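# Pour the ball from its gutter into another arm's box

## Task

Get the ball out of the gutter it starts in and into the box that stands at a different arm. The box has a roof and one open side. It must not be slid, raised, rotated or tilted beyond a small amount. The ball may be tipped from one gutter into another and from a gutter into the box. A gutter holds the ball only while its open end is higher; if its handle is held upright, the ball rolls out. The ball must never drop noticeably below the table-top height unless a robot is carrying it. Nothing may be knocked or placed outside the work area. Arm bases (metres) and facing (degrees counter-clockwise from +x): arm1 at x=-1.78 y=+0.16 z=+0.86 facing -3; arm2 at x=+0.00 y=+0.16 z=+0.92 facing +89; arm3 at x=+1.78 y=-0.13 z=+0.94 facing +180. At the end every gripper must have let go and every arm must be moved away, with the ball staying in the box without any robot support.

## Robot and tools

ROBOTS. arm1, arm2 and arm3 are identical i2rt Big YAM arms. Each has six joints, a two-finger gripper and a wrist camera. The hand can reach roughly 1.0 m from the vertical axis of joint 1. Joints move at different speeds, so the hand can sweep a wide, curved path between two postures. Check for clearance before big moves. The arms do not coordinate: if one is blocked or slow, the others keep going.

FRAME. There is one shared scene frame in metres, with its origin on the floor and +z pointing up. The hand point is midway between the fingertips. The hand's z axis runs along the fingers, and its y axis is the direction in which the fingers open and close.

JOINTS. All values are absolute targets, never offsets. Joints 1 to 6 are in radians and the gripper is in metres. The number after ± is the tolerance for counting a joint as done.
- joint1_rad: -2.879 to 2.879, ±0.045. Turns the arm about its base; positive is counter-clockwise seen from above; 0 points along the base's facing.
- joint2_rad: 0 to 3.141, ±0.14. Shoulder: 0 puts the upper arm roughly level and pointing back; increasing values lift it up and over to the front.
- joint3_rad: 0 to 3.019, ±0.09. Elbow: 0 means fully folded; larger values open it.
- joint4_rad: -1.692 to 1.57, ±0.055. Hand pitch; positive tilts the fingers up.
- joint5_rad: -1.57 to 1.57, ±0.03. Sideways swing of the hand; positive is toward the arm's right.
- joint6_rad: -2.094 to 2.094, ±0.035. Hand roll; positive is clockwise when viewed from behind the hand.
- gripper_m: 0 to 0.093, ±0.003. The gap between the fingertips; the grip force is around 50 to 62 N per pad.
With joints 1 and 6 at 0 and the hand level and pointing forward, the wrist camera sits above the hand and looks toward the fingertips.

TOOLS.
- execute_actions: arguments are actions and cameras. actions is a list holding one action or none (empty means just observe). An action is an object keyed by arm name, for example {"arm2": {"joints": {"joint1_rad": 0.3, "gripper_m": 0.05}}}. Each arm gets its own joints object, and you may include any subset of its seven keys. All named motions start together, and one action lasts at most 15 s. A joint or arm that you leave out keeps its previous target and may still be pushing toward it. An unknown key or an out-of-range number rejects the whole call, and nothing moves. cameras is a list of camera names: arm1_cam_wrist, arm2_cam_wrist, arm3_cam_wrist, cam_end_1, cam_end_2, cam_gap_1, cam_gap_2, cam_side, cam_top, or "all". Omitting it, or passing null, returns every camera; [] returns none. The result gives each robot's state plus the images, in the order listed on the pictures line. The fixed cameras have calibration data (intrinsics and world-to-camera transforms), accurate to within a few millimetres and degrees.
- wait: seconds, from 0 to 10. Commands nothing new and returns the same state and images.
- zoom_image: camera and region [x0, y0, x1, y1] in pixels of that camera's latest full image, with the origin at the top left. The region can be at most 504x504.
- finished_scene: scene, the integer number of the current scene. This is irreversible; call it only when the ball rests in the box and the arms are open and clear.

RESULT LINES.
- joint_positions gives the measured joints.
- joint_status tells how each commanded motion ended:
  - done.
  - off_target: stopped short and may still be pushing.
  - contact_stop or time_out: the joint now holds where it stopped. After time_out it may keep a target close to its current position and keep pushing; on_its_own will name it.
  - not_followed: a self- or inter-arm collision check blocked that arm's joint targets. A line "joint command not followed", usually with a cause, appears, and the arm may retry those targets later. A gripper target in the same action still runs.
  - limit_stop_at_motor_heat: the arm's motors quit from overheating; resend the target afterwards.
- on_its_own lists joints you did not command this call; "held at" is the target being held, not the current position.
- Joint torques are raw drive outputs. They are noisy, offset, and not zero in free air, so they are only a rough hint of load or contact.
- MOTOR HOT appears from 85 °C. At 100 °C an OVER-TEMPERATURE FAULT drops that arm until it cools.

PRACTICE AND HAZARDS. The arms do not stop on contact; they keep pressing, which can be forceful and heats the motors. To relieve a push, command a joint to its reported position. Very small target changes may not move a joint. A joint carrying weight slowly sags. The collision check can react late and ignores fingers, gripper housings and wrist cameras, so keep arms apart yourself. Arms pressing hard against each other ends the run, and a hard collision may too; an object touching a robot is harmless. While you are thinking, the simulation keeps running and each arm holds its last command. Loose objects may occasionally get a short push from outside. To move the ball, tilt a gutter so its open end drops below its closed end, aimed over the next gutter or into the box's open side. Avoid dropping things, slamming, hard pushing, bumping the box, and letting anything leave the work area.

Each tool is called after ">>>" by a JSON object that holds its "method" and its "body".

## Session

>>> {"method": "execute_actions", "body": {"actions": []}}

Scene clock: 0.00 s.
Joint torques (N m, as the arm reports them, + toward a larger angle): no reading
Motor temperatures (°C, as the motors report them): arm1=[26 23 25 24 22 25] | arm2=[24 26 24 23 23 25] | arm3=[25 23 24 24 26 25]
arm1.joint_positions: joint1_rad=+0.767 joint2_rad=+0.390 joint3_rad=+1.356 joint4_rad=-1.495 joint5_rad=+0.051 joint6_rad=-0.444 gripper_m=+0.095
arm1.joint_status: not commanded
arm1.hand: x=-1.6783 y=+0.2323 z=+1.3896 quat_wxyz=(-0.496, +0.464, -0.732, -0.045) (m; scene frame)
arm2.joint_positions: joint1_rad=-0.180 joint2_rad=+0.285 joint3_rad=+1.413 joint4_rad=-1.613 joint5_rad=-0.079 joint6_rad=-0.748 gripper_m=+0.094
arm2.joint_status: not commanded
arm2.hand: x=-0.0009 y=+0.2227 z=+1.4529 quat_wxyz=(-0.480, +0.757, -0.400, -0.191) (m; scene frame)
arm3.joint_positions: joint1_rad=-0.842 joint2_rad=+0.468 joint3_rad=+1.512 joint4_rad=-1.540 joint5_rad=+0.053 joint6_rad=-0.402 gripper_m=+0.095
arm3.joint_status: not commanded
arm3.hand: x=+1.6989 y=-0.0301 z=+1.5146 quat_wxyz=(-0.320, +0.837, -0.201, -0.397) (m; scene frame)
pictures: arm1_cam_wrist, arm2_cam_wrist, arm3_cam_wrist, cam_end_1, cam_end_2, cam_gap_1, cam_gap_2, cam_side, cam_top
Images, in order (width x height): arm1_cam_wrist 616x616, arm2_cam_wrist 616x616, arm3_cam_wrist 616x616, cam_end_1 672x504, cam_end_2 672x504, cam_gap_1 672x504, cam_gap_2 672x504, cam_side 672x504, cam_top 672x504.

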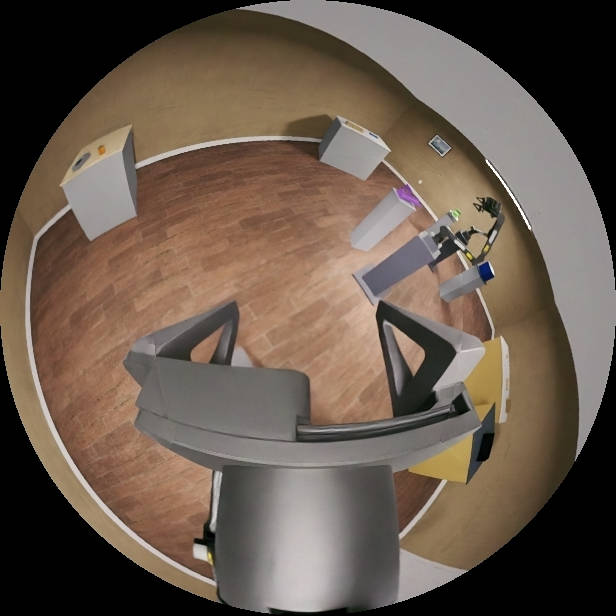

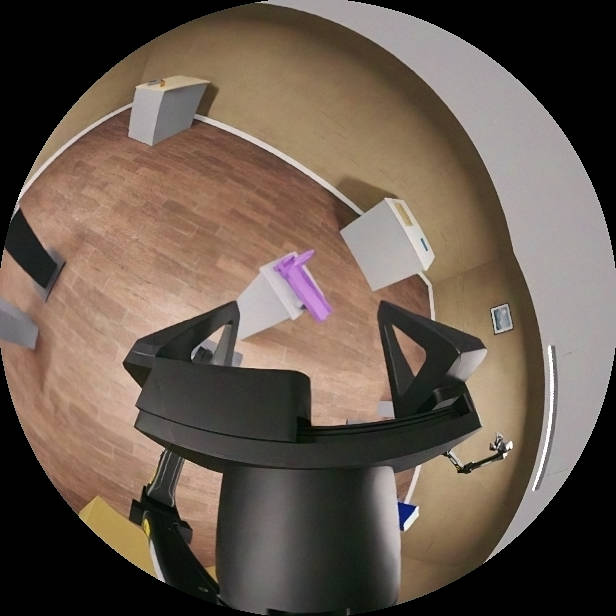

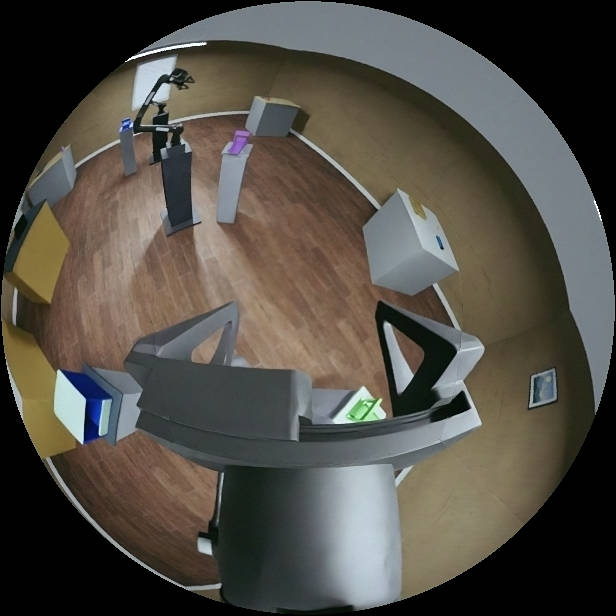

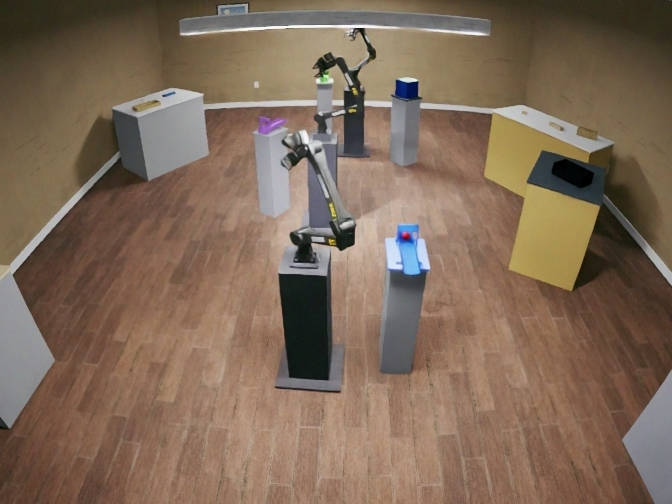

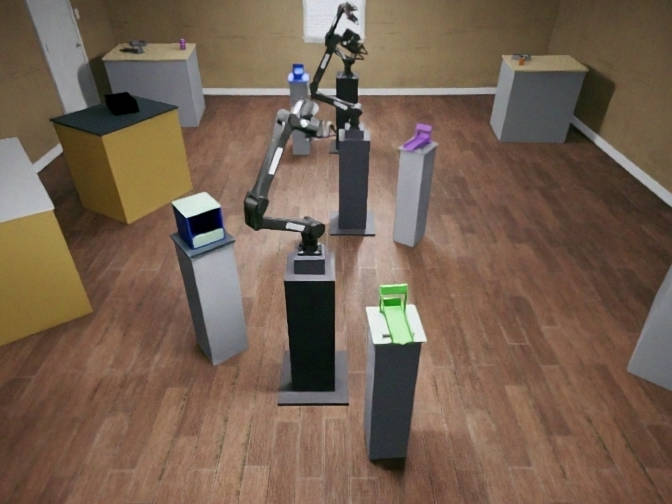

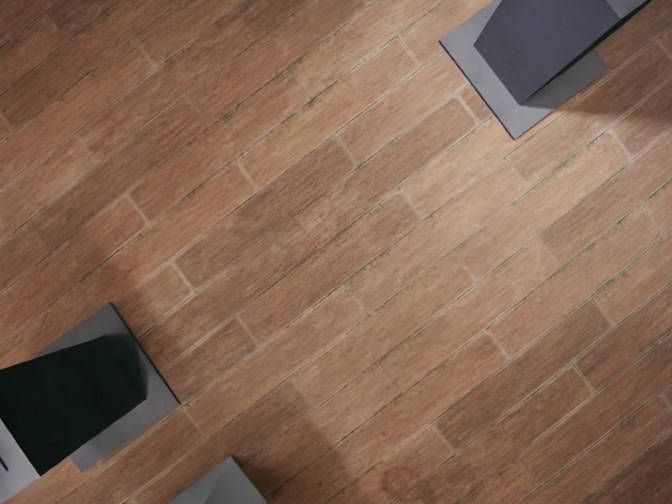

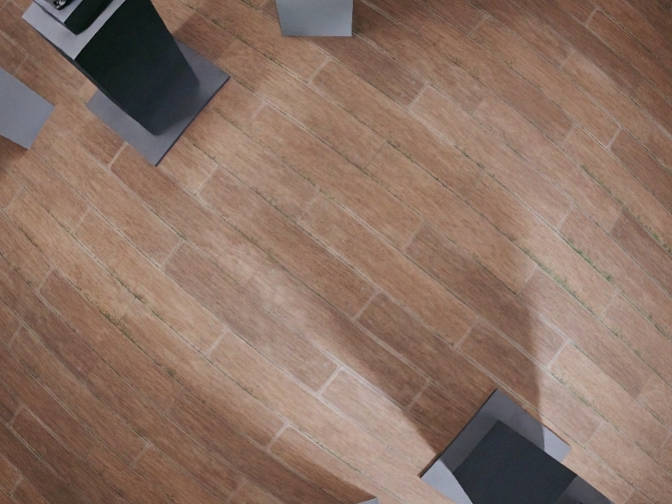

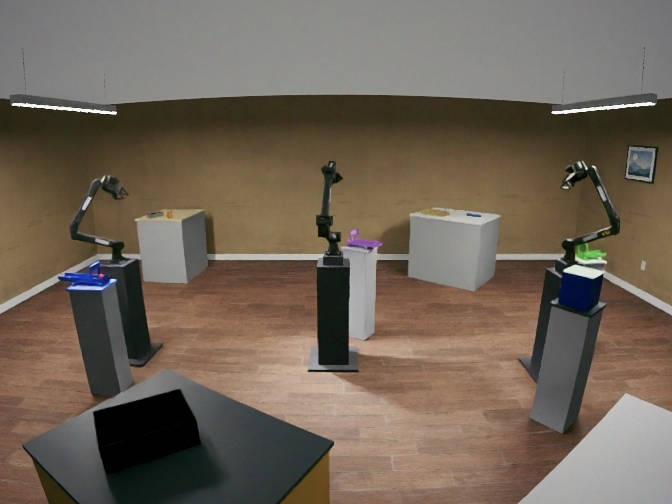

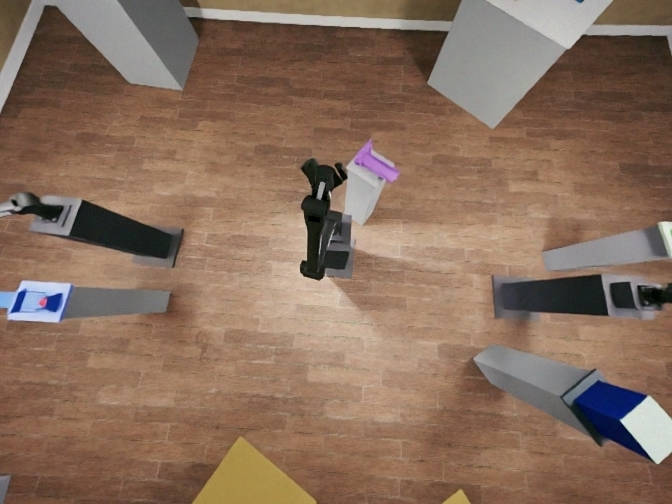

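>>> {"method": "zoom_image", "body": {"camera": "cam_end_1", "region": [360, 200, 460, 300]}}

>>> {"method": "zoom_image", "body": {"camera": "cam_side", "region": [40, 240, 160, 330]}}

>>> {"method": "zoom_image", "body": {"camera": "cam_top", "region": [320, 120, 420, 220]}}

>>> {"method": "zoom_image", "body": {"camera": "cam_end_2", "region": [150, 170, 450, 370]}}

Region (360, 200, 460, 300) of cam_end_1's 672x504 image, scaled by 5.040, with more detail than that image has.

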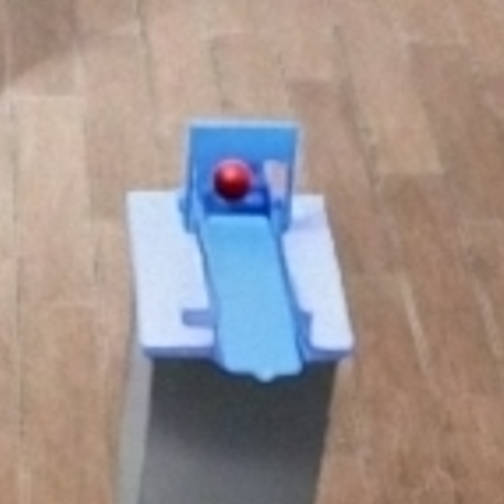

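Region (40, 240, 160, 330) of cam_side's 672x504 image, scaled by 4.200, with more detail than that image has; it fills the top 378 rows of this view, and the rest is white.

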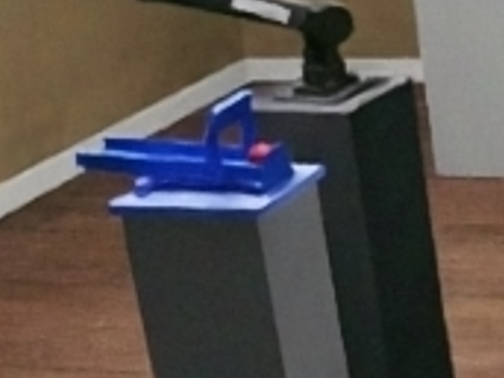

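Region (320, 120, 420, 220) of cam_top's 672x504 image, scaled by 5.040, with more detail than that image has.

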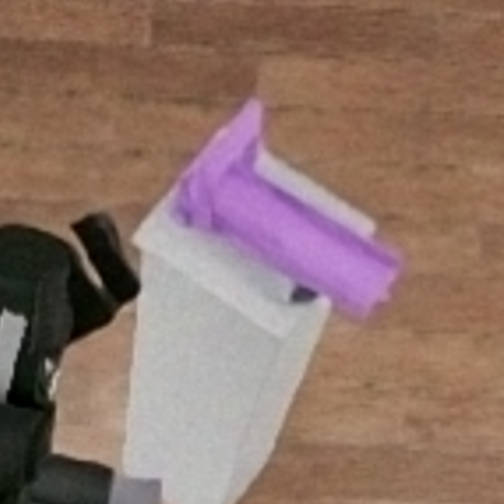

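Region (150, 170, 450, 370) of cam_end_2's 672x504 image, scaled by 1.680, with more detail than that image has.

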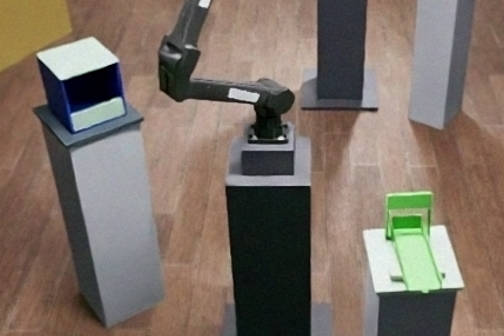

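>>> {"method": "execute_actions", "body": {"actions": [{"arm1":{"joints":{"joint1_rad":-1.35,"joint2_rad":1.2,"joint3_rad":1.25,"joint4_rad":-1.3,"joint5_rad":0,"joint6_rad":0}},"arm2":{"joints":{"joint1_rad":-0.52,"joint2_rad":1.1,"joint3_rad":1.25,"joint4_rad":-1.4,"joint5_rad":0,"joint6_rad":0}},"arm3":{"joints":{"joint1_rad":-1.5,"joint2_rad":1.3,"joint3_rad":1.25,"joint4_rad":-1.2,"joint5_rad":0,"joint6_rad":0}}}], "cameras": ["arm1_cam_wrist","arm2_cam_wrist","arm3_cam_wrist","cam_side","cam_top"]}}

Scene clock: 95.30 s.
Joint torques (N m, as the arm reports them, + toward a larger angle): arm1=[ -0.79 -10.82   8.04   0.94  -0.01  -0.06] | arm2=[ 1.36 -6.96 11.92  1.48 -0.02  0.05] | arm3=[ -0.5  -11.34   9.59   1.09   0.17   0.21]
Motor temperatures (°C, as the motors report them): arm1=[26 24 32 24 22 25] | arm2=[24 27 27 23 23 25] | arm3=[25 24 29 24 26 25]
arm1.joint_positions: joint1_rad=-1.351 joint2_rad=+1.215 joint3_rad=+1.252 joint4_rad=-1.309 joint5_rad=+0.000 joint6_rad=-0.008 gripper_m=+0.095
arm1.joint_status: all done
arm1.hand: x=-1.7123 y=-0.2455 z=+1.1500 quat_wxyz=(-0.113, -0.635, -0.758, +0.096) (m; scene frame)
arm2.joint_positions: joint1_rad=-0.516 joint2_rad=+1.103 joint3_rad=+1.240 joint4_rad=-1.413 joint5_rad=-0.002 joint6_rad=-0.008 gripper_m=+0.094
arm2.joint_status: all done
arm2.hand: x=+0.1844 y=+0.4739 z=+1.2351 quat_wxyz=(-0.126, +0.494, -0.857, -0.072) (m; scene frame)
arm3.joint_positions: joint1_rad=-1.500 joint2_rad=+1.302 joint3_rad=+1.233 joint4_rad=-1.209 joint5_rad=-0.001 joint6_rad=-0.012 gripper_m=+0.095
arm3.joint_status: all done
arm3.hand: x=+1.7485 y=+0.3101 z=+1.1923 quat_wxyz=(-0.105, +0.727, -0.671, -0.102) (m; scene frame)
pictures: arm1_cam_wrist, arm2_cam_wrist, arm3_cam_wrist, cam_side, cam_top
camera_calibration (this result's frames):
arm1_cam_wrist: T_world_to_cam=[[-0.984284, -0.176118, 0.0129201, -1.7454], [-0.16364, 0.937153, 0.308166, -0.397615], [-0.0663817, 0.301209, -0.951245, 1.1829], [0, 0, 0, 1]] pos_world=[-1.70451, -0.29107, 1.27031]
arm2_cam_wrist: T_world_to_cam=[[0.86692, -0.498344, -0.0101452, 0.089314], [-0.469912, -0.823908, 0.316795, 0.0930923], [-0.166232, -0.269868, -0.94844, 1.45486], [0, 0, 0, 1]] pos_world=[0.20816, 0.513828, 1.35126]
arm3_cam_wrist: T_world_to_cam=[[0.99782, 0.0656565, 0.00671627, -1.77255], [0.06006, -0.945503, 0.320025, -0.185806], [0.027362, -0.318924, -0.947385, 1.3022], [0, 0, 0, 1]] pos_world=[1.74422, 0.356001, 1.30505]
Images, in order (width x height): arm1_cam_wrist 616x616, arm2_cam_wrist 616x616, arm3_cam_wrist 616x616, cam_side 672x504, cam_top 672x504.

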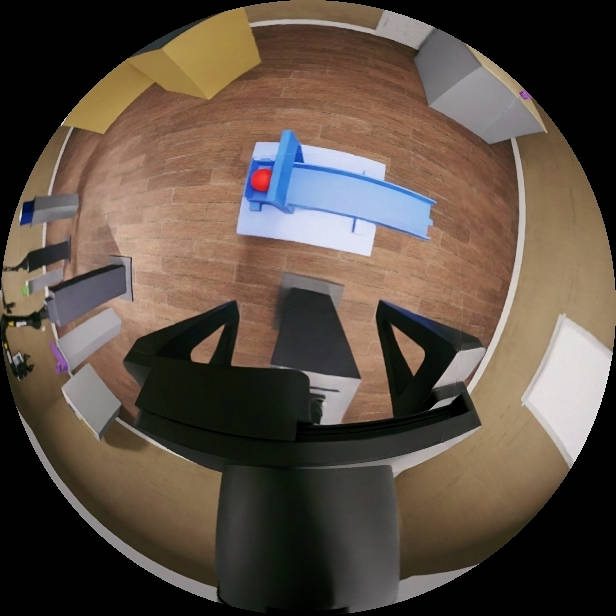

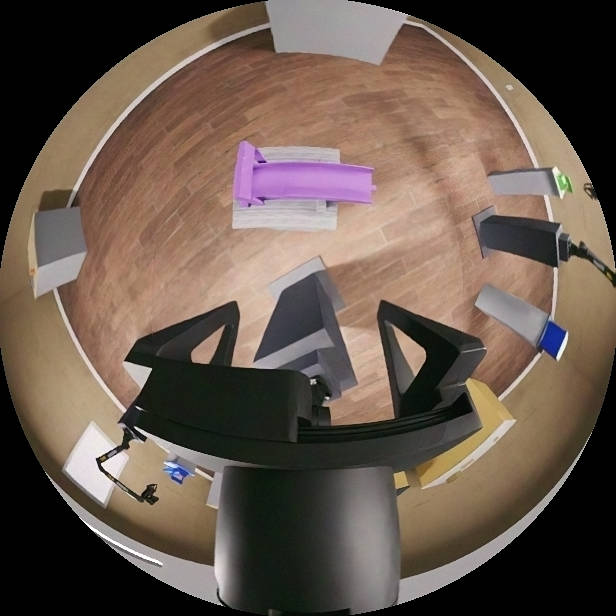

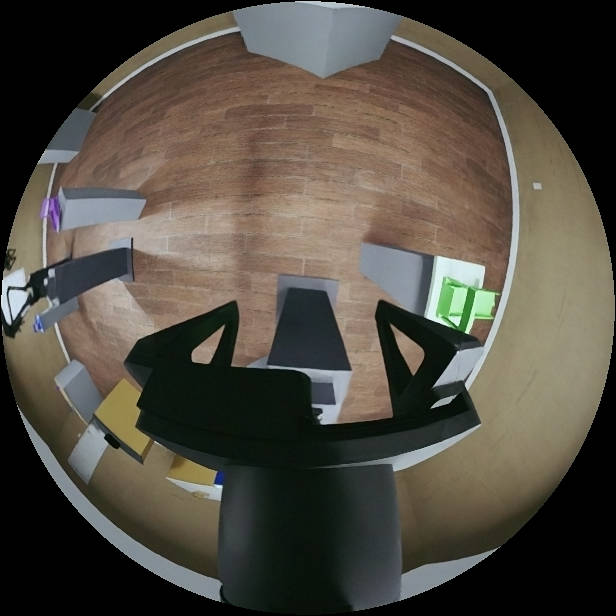

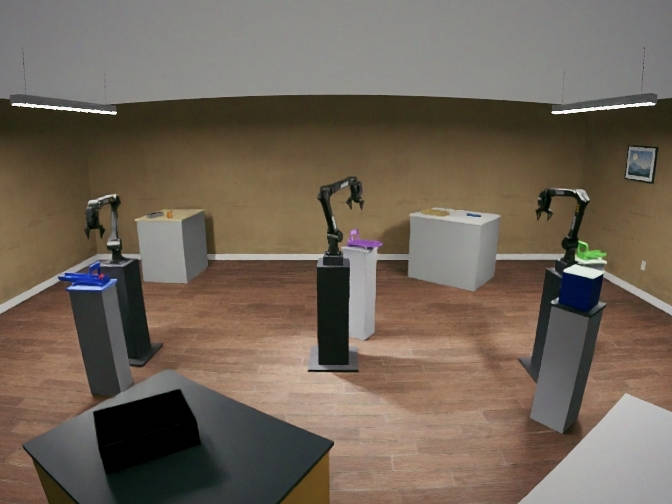

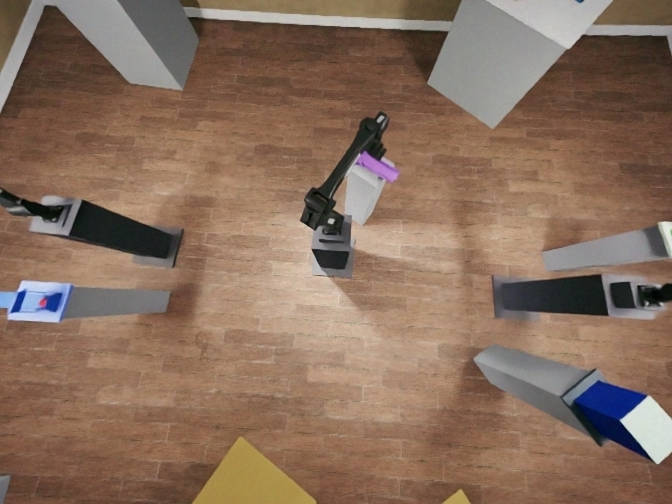

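>>> {"method": "execute_actions", "body": {"actions": [{"arm1":{"joints":{"joint4_rad":-0.5}},"arm2":{"joints":{"joint3_rad":1.8}},"arm3":{"joints":{"joint2_rad":0.8}}}], "cameras": []}}

Scene clock: 135.37 s.
Joint torques (N m, as the arm reports them, + toward a larger angle): arm1=[ -0.62 -12.     8.76   2.34  -0.01  -0.07] | arm2=[ 1.37 -4.54 12.45  2.22 -0.02  0.05] | arm3=[ 0.24 -2.81  9.65  1.63  0.12  0.17]
Motor temperatures (°C, as the motors report them): arm1=[26 25 35 24 22 25] | arm2=[24 27 32 23 23 25] | arm3=[25 25 33 24 26 25]
arm1.joint_positions: joint1_rad=-1.351 joint2_rad=+1.214 joint3_rad=+1.252 joint4_rad=-0.524 joint5_rad=+0.000 joint6_rad=-0.008 gripper_m=+0.095
arm1.joint_status: all done
arm1.hand: x=-1.6881 y=-0.3885 z=+1.2700 quat_wxyz=(-0.393, -0.550, -0.657, +0.334) (m; scene frame)
arm2.joint_positions: joint1_rad=-0.516 joint2_rad=+1.090 joint3_rad=+1.770 joint4_rad=-1.413 joint5_rad=-0.002 joint6_rad=-0.008 gripper_m=+0.094
arm2.joint_status: all done
arm2.hand: x=+0.1975 y=+0.4962 z=+1.4923 quat_wxyz=(-0.353, +0.457, -0.792, -0.200) (m; scene frame)
arm3.joint_positions: joint1_rad=-1.500 joint2_rad=+0.800 joint3_rad=+1.233 joint4_rad=-1.209 joint5_rad=-0.001 joint6_rad=-0.012 gripper_m=+0.095
arm3.joint_status: all done
arm3.hand: x=+1.7533 y=+0.2002 z=+1.3779 quat_wxyz=(-0.270, +0.678, -0.624, -0.277) (m; scene frame)
pictures: none
No camera images: the call's "cameras" was empty. Leave "cameras" out to get every camera's image.

>>> {"method": "zoom_image", "body": {"camera": "arm1_cam_wrist", "region": [220, 120, 450, 270]}}

>>> {"method": "zoom_image", "body": {"camera": "arm2_cam_wrist", "region": [210, 120, 400, 250]}}

Region (220, 120, 450, 270) of arm1_cam_wrist's 616x616 image, scaled by 2.191, with more detail than that image has; it fills the top 329 rows of this view, and the rest is white.

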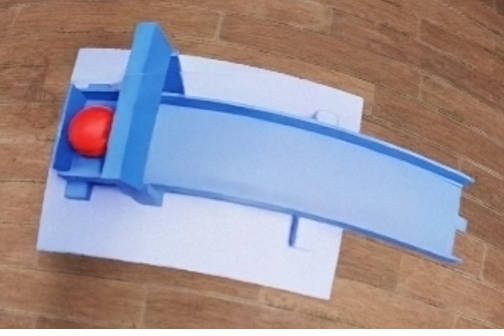

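Region (210, 120, 400, 250) of arm2_cam_wrist's 616x616 image, scaled by 2.653, with more detail than that image has; it fills the top 345 rows of this view, and the rest is white.

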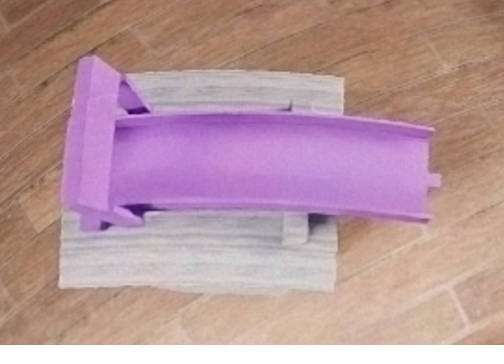

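>>> {"method": "execute_actions", "body": {"actions": [{"arm1":{"joints":{"joint1_rad":-1.30,"joint2_rad":1.728,"joint3_rad":1.778,"joint4_rad":-1.55}},"arm2":{"joints":{"joint1_rad":-0.31,"joint2_rad":1.646,"joint3_rad":1.627,"joint4_rad":-1.481}},"arm3":{"joints":{"joint1_rad":-2.1,"joint2_rad":1.4,"joint3_rad":1.364,"joint4_rad":-1.365}}}], "cameras": ["arm1_cam_wrist","arm2_cam_wrist","arm3_cam_wrist","cam_side"]}}

Scene clock: 213.80 s.
Joint torques (N m, as the arm reports them, + toward a larger angle): arm1=[ -0.68 -20.13  11.85  -0.34  -0.01  -0.06] | arm2=[  1.17 -16.22  12.66  -0.09  -0.08   0.04] | arm3=[ -0.26 -13.72   9.91   0.14   0.05   0.18]
Motor temperatures (°C, as the motors report them): arm1=[26 26 40 25 22 25] | arm2=[24 27 35 24 23 25] | arm3=[25 24 35 24 26 25]
arm1.joint_positions: joint1_rad=-1.302 joint2_rad=+1.741 joint3_rad=+1.721 joint4_rad=-1.537 joint5_rad=+0.000 joint6_rad=-0.008 gripper_m=+0.095
arm1.joint_status: all done
arm1.hand: x=-1.6644 y=-0.3695 z=+1.1002 quat_wxyz=(-0.005, -0.623, -0.782, +0.004) (m; scene frame)
arm2.joint_positions: joint1_rad=-0.303 joint2_rad=+1.651 joint3_rad=+1.604 joint4_rad=-1.466 joint5_rad=+0.000 joint6_rad=-0.007 gripper_m=+0.094
arm2.joint_status: all done
arm2.hand: x=+0.1634 y=+0.6517 z=+1.1576 quat_wxyz=(-0.022, +0.588, -0.809, -0.016) (m; scene frame)
arm3.joint_positions: joint1_rad=-2.103 joint2_rad=+1.414 joint3_rad=+1.340 joint4_rad=-1.355 joint5_rad=-0.001 joint6_rad=-0.010 gripper_m=+0.095
arm3.joint_status: all done
arm3.hand: x=+2.0054 y=+0.2543 z=+1.1871 quat_wxyz=(-0.067, +0.497, -0.864, -0.033) (m; scene frame)
pictures: arm1_cam_wrist, arm2_cam_wrist, arm3_cam_wrist, cam_side
camera_calibration (this result's frames):
arm1_cam_wrist: T_world_to_cam=[[-0.973732, -0.227482, 0.00986714, -1.71752], [-0.18257, 0.805913, 0.56318, -0.618874], [-0.136065, 0.546585, -0.826275, 1.01322], [0, 0, 0, 1]] pos_world=[-1.64753, -0.445758, 1.20268]
arm2_cam_wrist: T_world_to_cam=[[0.951277, -0.308129, -0.0113635, 0.0589116], [-0.2554, -0.808067, 0.530846, -0.0389349], [-0.172752, -0.50208, -0.847392, 1.46127], [0, 0, 0, 1]] pos_world=[0.186452, 0.720365, 1.25961]
arm3_cam_wrist: T_world_to_cam=[[0.857574, -0.514344, 0.00410336, -1.59338], [-0.460221, -0.763723, 0.452686, 0.587373], [-0.229702, -0.3901, -0.89166, 1.73992], [0, 0, 0, 1]] pos_world=[2.03642, 0.307791, 1.29206]
Images, in order (width x height): arm1_cam_wrist 616x616, arm2_cam_wrist 616x616, arm3_cam_wrist 616x616, cam_side 672x504.

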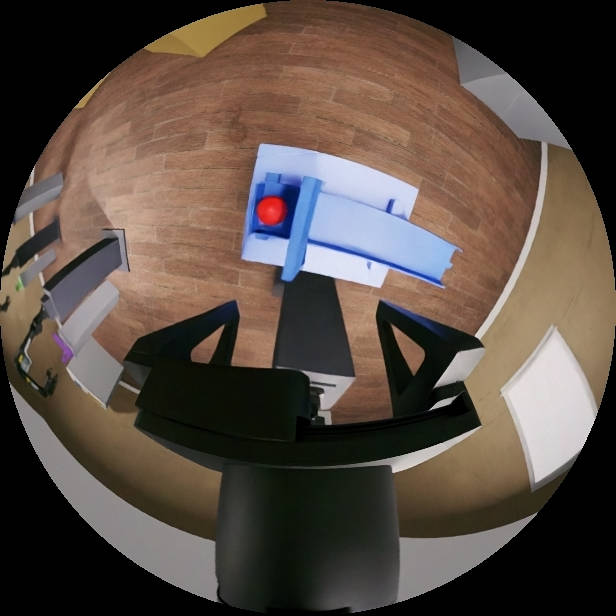

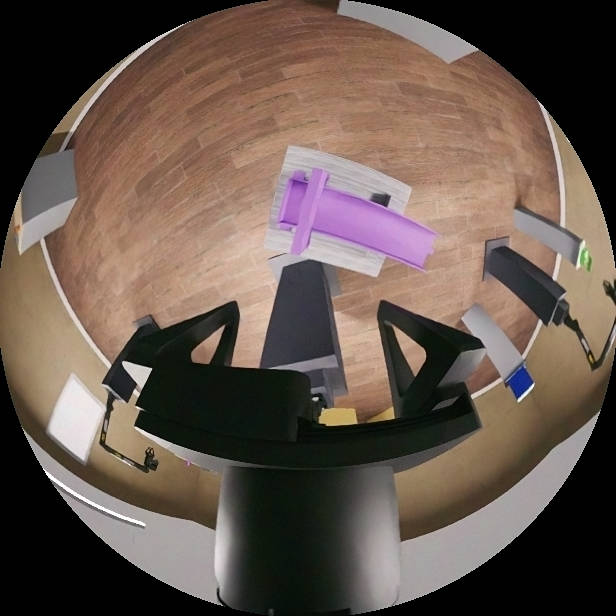

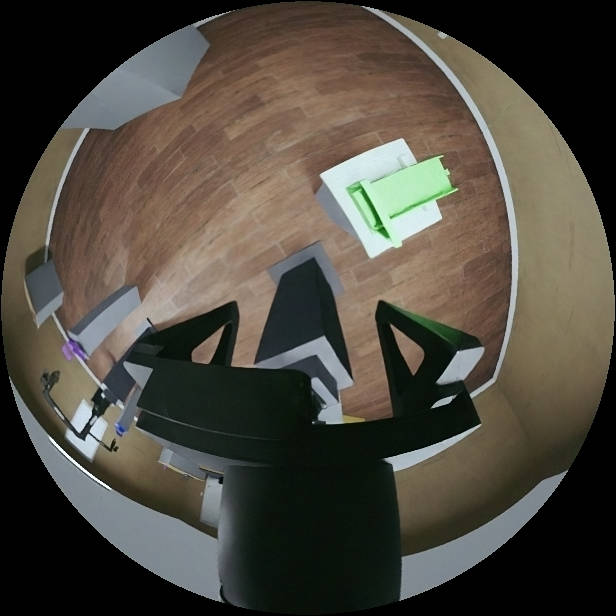

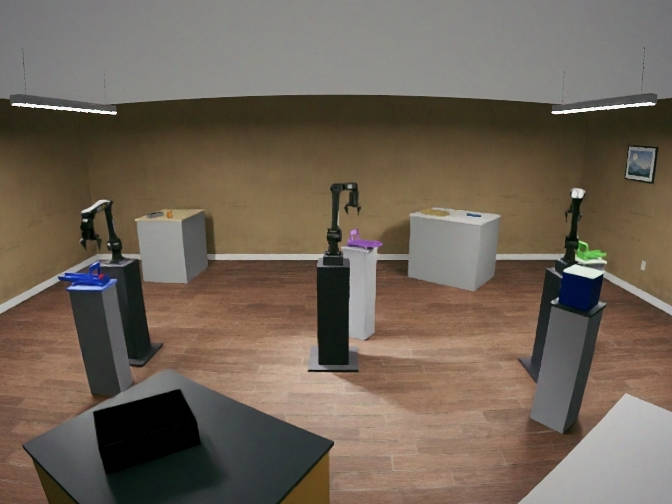

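>>> {"method": "zoom_image", "body": {"camera": "arm1_cam_wrist", "region": [230, 130, 480, 300]}}

>>> {"method": "zoom_image", "body": {"camera": "arm2_cam_wrist", "region": [250, 130, 460, 290]}}

>>> {"method": "zoom_image", "body": {"camera": "arm3_cam_wrist", "region": [300, 120, 480, 270]}}

Region (230, 130, 480, 300) of arm1_cam_wrist's 616x616 image, scaled by 2.016, with more detail than that image has; it fills the top 343 rows of this view, and the rest is white.

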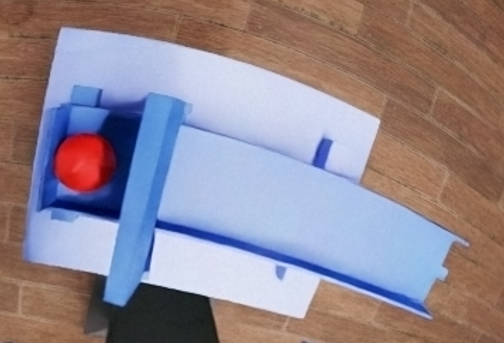

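Region (250, 130, 460, 290) of arm2_cam_wrist's 616x616 image, scaled by 2.400, with more detail than that image has; it fills the top 384 rows of this view, and the rest is white.

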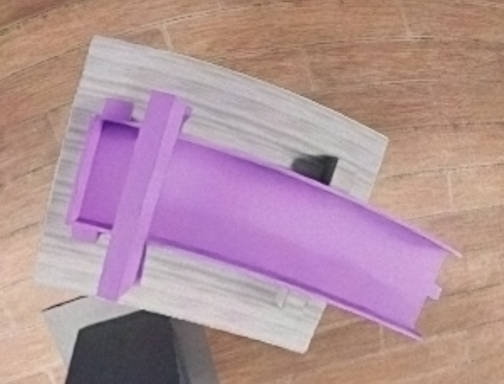

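Region (300, 120, 480, 270) of arm3_cam_wrist's 616x616 image, scaled by 2.800, with more detail than that image has.

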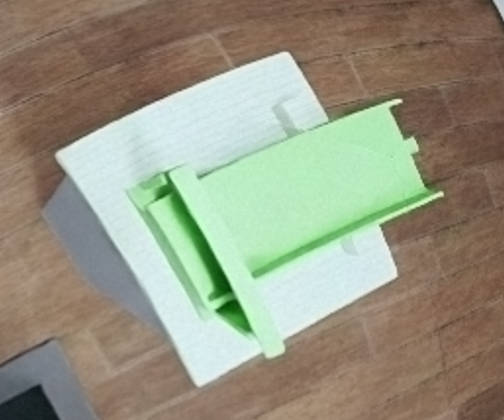

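>>> {"method": "zoom_image", "body": {"camera": "cam_side", "region": [55, 255, 125, 295]}}

>>> {"method": "zoom_image", "body": {"camera": "cam_side", "region": [335, 220, 395, 260]}}

Region (55, 255, 125, 295) of cam_side's 672x504 image, scaled by 7.200, with more detail than that image has; it fills the top 288 rows of this view, and the rest is white.

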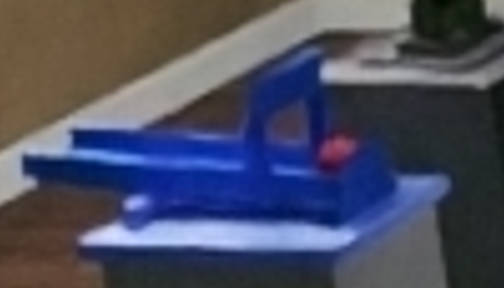

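Region (335, 220, 395, 260) of cam_side's 672x504 image, scaled by 8.400, with more detail than that image has.

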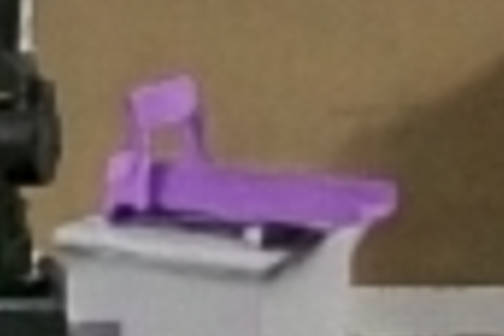

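>>> {"method": "execute_actions", "body": {"actions": [{"arm1":{"joints":{"joint1_rad":-1.256,"joint2_rad":1.876,"joint3_rad":1.80,"joint4_rad":-1.485,"joint5_rad":0.145,"joint6_rad":0.26,"gripper_m":0.07}},"arm2":{"joints":{"joint1_rad":-0.265,"joint2_rad":1.887,"joint3_rad":1.63,"joint4_rad":-1.326,"joint5_rad":0.144,"joint6_rad":0.277,"gripper_m":0.07}},"arm3":{"joints":{"joint1_rad":1.0,"joint2_rad":1.0,"joint3_rad":1.03,"joint4_rad":-0.7}}}], "cameras": ["arm1_cam_wrist","arm2_cam_wrist","arm3_cam_wrist","cam_side"]}}

Scene clock: 316.10 s.
Joint torques (N m, as the arm reports them, + toward a larger angle): arm1=[ -0.65 -21.97  10.28   0.48   0.23  -0.04] | arm2=[  1.88 -19.22  11.91   0.81   0.11   0.07] | arm3=[ 0.75 -7.05  8.88  2.01  0.09  0.22]
Motor temperatures (°C, as the motors report them): arm1=[26 31 53 24 22 25] | arm2=[24 31 38 23 23 25] | arm3=[25 27 38 24 26 25]
arm1.joint_positions: joint1_rad=-1.256 joint2_rad=+1.888 joint3_rad=+1.763 joint4_rad=-1.498 joint5_rad=+0.142 joint6_rad=+0.251 gripper_m=+0.070
arm1.joint_status: all done
arm1.hand: x=-1.6558 y=-0.4014 z=+1.0394 quat_wxyz=(+0.059, -0.700, -0.711, +0.048) (m; scene frame)
arm2.joint_positions: joint1_rad=-0.266 joint2_rad=+1.900 joint3_rad=+1.608 joint4_rad=-1.339 joint5_rad=+0.142 joint6_rad=+0.269 gripper_m=+0.070
arm2.joint_status: all done
arm2.hand: x=+0.1807 y=+0.6925 z=+1.0316 quat_wxyz=(-0.027, +0.488, -0.870, +0.072) (m; scene frame)
arm3.joint_positions: joint1_rad=+0.995 joint2_rad=+0.997 joint3_rad=+1.033 joint4_rad=-0.715 joint5_rad=+0.000 joint6_rad=-0.010 gripper_m=+0.095
arm3.joint_status: all done
arm3.hand: x=+1.5302 y=-0.5007 z=+1.2807 quat_wxyz=(+0.205, +0.795, +0.432, -0.375) (m; scene frame)
pictures: arm1_cam_wrist, arm2_cam_wrist, arm3_cam_wrist, cam_side
camera_calibration (this result's frames):
arm1_cam_wrist: T_world_to_cam=[[-0.986923, -0.0213008, 0.15978, -1.81069], [0.076429, 0.810889, 0.580187, -0.144151], [-0.141922, 0.584812, -0.798657, 0.958494], [0, 0, 0, 1]] pos_world=[-1.63997, -0.482217, 1.13845]
arm2_cam_wrist: T_world_to_cam=[[0.845583, -0.51496, 0.140732, 0.0590833], [-0.489477, -0.642663, 0.589403, -0.0673233], [-0.213076, -0.567275, -0.795486, 1.37691], [0, 0, 0, 1]] pos_world=[0.210474, 0.768248, 1.12668]
arm3_cam_wrist: T_world_to_cam=[[-0.836567, 0.547651, -0.0152648, 1.57436], [0.532138, 0.805611, -0.260425, -0.0697875], [-0.130324, -0.225986, -0.965373, 1.44413], [0, 0, 0, 1]] pos_world=[1.5424, -0.479628, 1.39998]
Images, in order (width x height): arm1_cam_wrist 616x616, arm2_cam_wrist 616x616, arm3_cam_wrist 616x616, cam_side 672x504.

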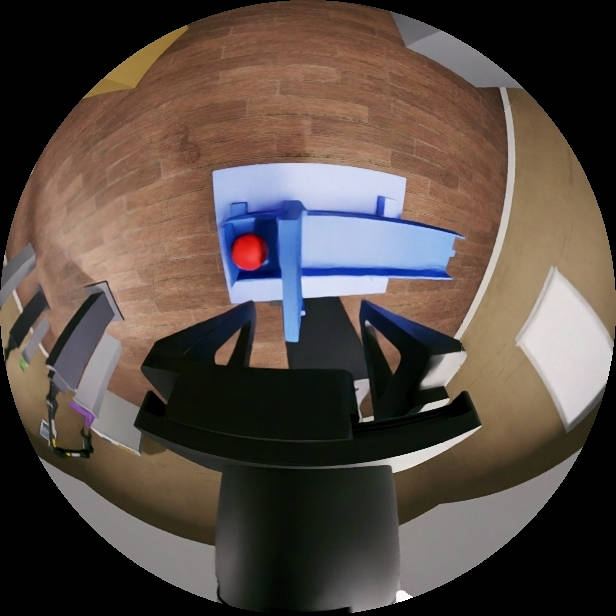

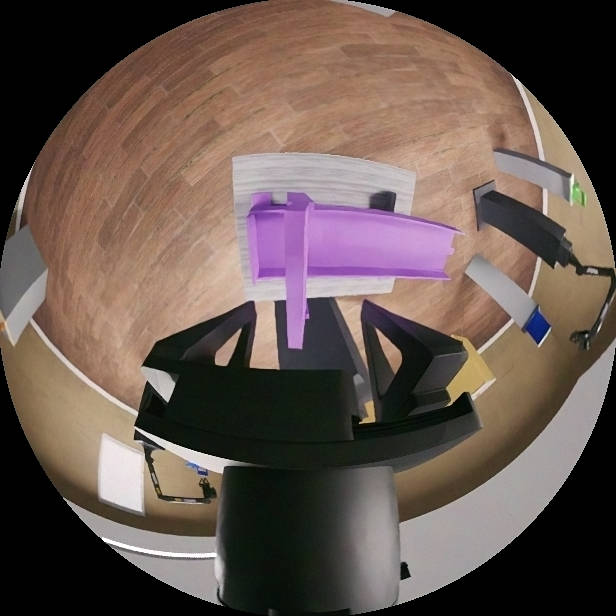

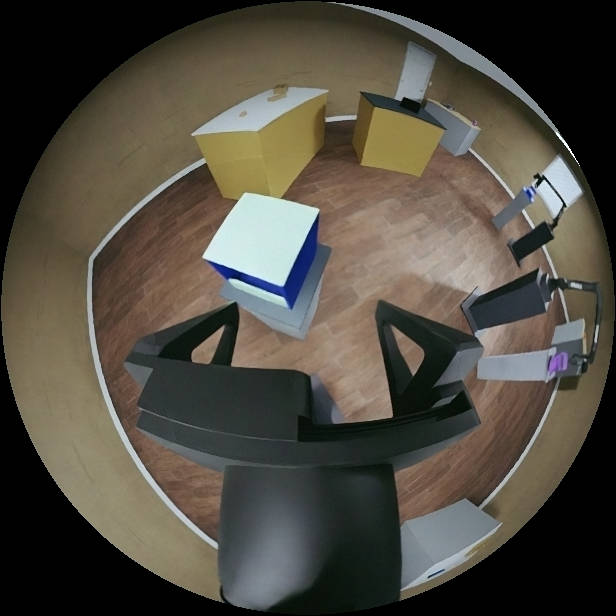

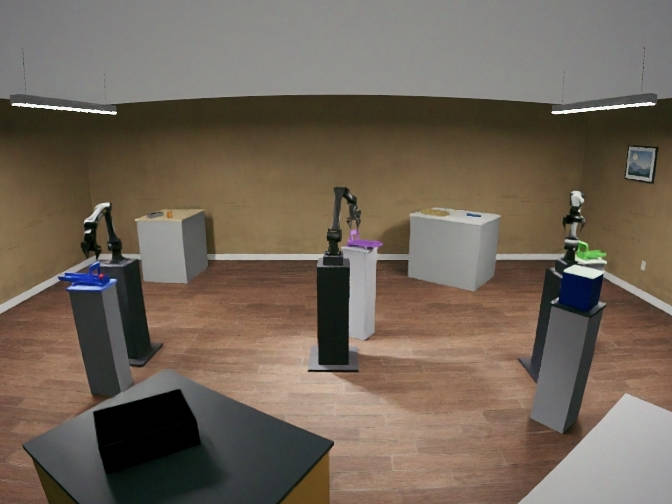

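>>> {"method": "zoom_image", "body": {"camera": "arm3_cam_wrist", "region": [180, 170, 360, 350]}}

>>> {"method": "execute_actions", "body": {"actions": [{"arm1":{"joints":{"joint2_rad":1.904,"joint3_rad":1.653,"joint4_rad":-1.305}},"arm2":{"joints":{"joint2_rad":1.94,"joint3_rad":1.528,"joint4_rad":-1.152}},"arm3":{"joints":{"joint1_rad":-2.292,"joint2_rad":1.74,"joint3_rad":1.35,"joint4_rad":-1.035,"joint5_rad":0.11,"joint6_rad":-0.745,"gripper_m":0.07}}}], "cameras": ["arm1_cam_wrist","arm2_cam_wrist","arm3_cam_wrist"]}}

Region (180, 170, 360, 350) of arm3_cam_wrist's 616x616 image, scaled by 2.800, with more detail than that image has.

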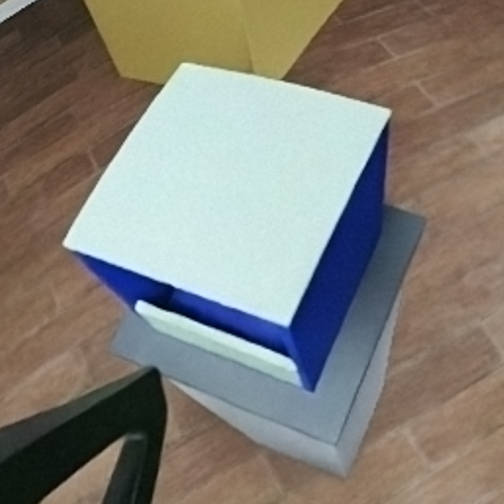

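Scene clock: 336.30 s.
Joint torques (N m, as the arm reports them, + toward a larger angle): arm1=[ -0.68 -20.27   7.19   0.63   0.24  -0.05] | arm2=[  1.71 -17.28   9.81   1.05   0.09   0.06] | arm3=[  1.1  -19.52   9.03   0.13   0.02  -0.07]
Motor temperatures (°C, as the motors report them): arm1=[26 32 50 24 22 25] | arm2=[24 32 37 23 23 25] | arm3=[25 26 38 24 26 25]
arm1.joint_positions: joint1_rad=-1.256 joint2_rad=+1.899 joint3_rad=+1.657 joint4_rad=-1.320 joint5_rad=+0.143 joint6_rad=+0.251 gripper_m=+0.070
arm1.joint_status: all done
arm1.hand: x=-1.6531 y=-0.4116 z=+0.9936 quat_wxyz=(+0.032, -0.701, -0.709, +0.064) (m; scene frame)
arm2.joint_positions: joint1_rad=-0.266 joint2_rad=+1.927 joint3_rad=+1.526 joint4_rad=-1.168 joint5_rad=+0.142 joint6_rad=+0.269 gripper_m=+0.070
arm2.joint_status: all done
arm2.hand: x=+0.1835 y=+0.7019 z=+0.9869 quat_wxyz=(-0.049, +0.486, -0.871, +0.051) (m; scene frame)
arm3.joint_positions: joint1_rad=-2.297 joint2_rad=+1.763 joint3_rad=+1.329 joint4_rad=-1.025 joint5_rad=+0.110 joint6_rad=-0.733 gripper_m=+0.070
arm3.joint_status: all done
arm3.hand: x=+2.1506 y=+0.2570 z=+1.0307 quat_wxyz=(-0.063, +0.703, -0.707, +0.056) (m; scene frame)
pictures: arm1_cam_wrist, arm2_cam_wrist, arm3_cam_wrist
camera_calibration (this result's frames):
arm1_cam_wrist: T_world_to_cam=[[-0.989329, -0.0121413, 0.145192, -1.78667], [0.0676443, 0.844334, 0.531529, -0.0619115], [-0.129044, 0.535679, -0.834503, 0.964994], [0, 0, 0, 1]] pos_world=[-1.63889, -0.486346, 1.09761]
arm2_cam_wrist: T_world_to_cam=[[0.843211, -0.522889, 0.124827, 0.089562], [-0.499548, -0.676351, 0.541296, 0.0394341], [-0.198611, -0.518784, -0.831515, 1.34611], [0, 0, 0, 1]] pos_world=[0.21153, 0.77184, 1.08678]
arm3_cam_wrist: T_world_to_cam=[[0.986398, -0.01975, 0.163186, -2.28405], [-0.109331, -0.820153, 0.561602, -0.125393], [0.122746, -0.571804, -0.811156, 0.840575], [0, 0, 0, 1]] pos_world=[2.13609, 0.332693, 1.12498]
Images, in order (width x height): arm1_cam_wrist 616x616, arm2_cam_wrist 616x616, arm3_cam_wrist 616x616.

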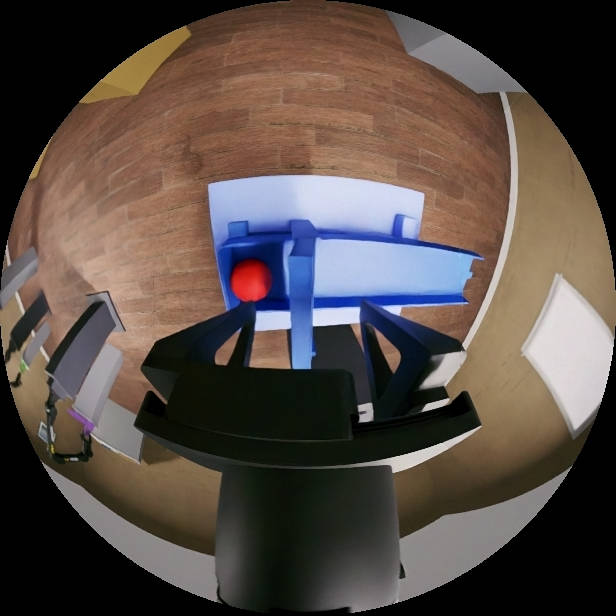

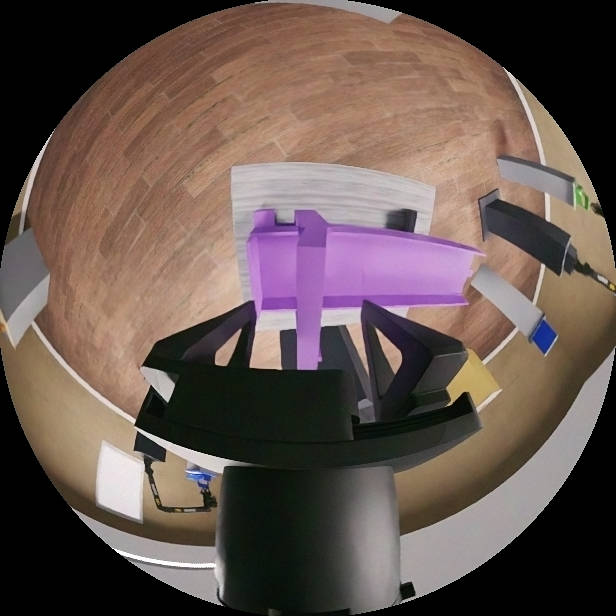

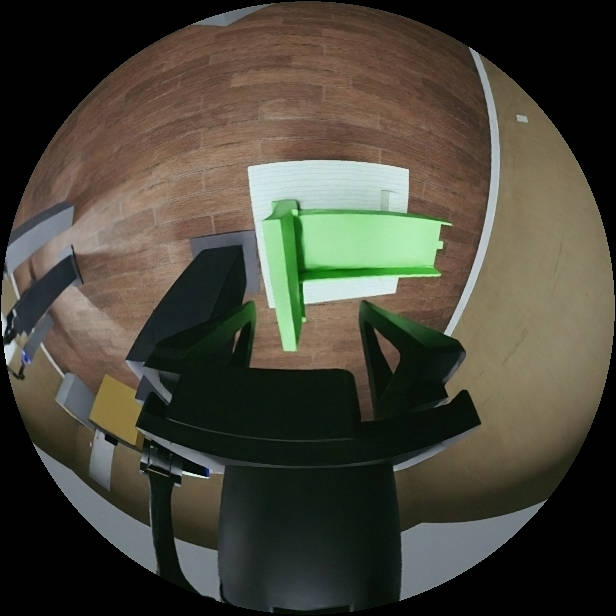

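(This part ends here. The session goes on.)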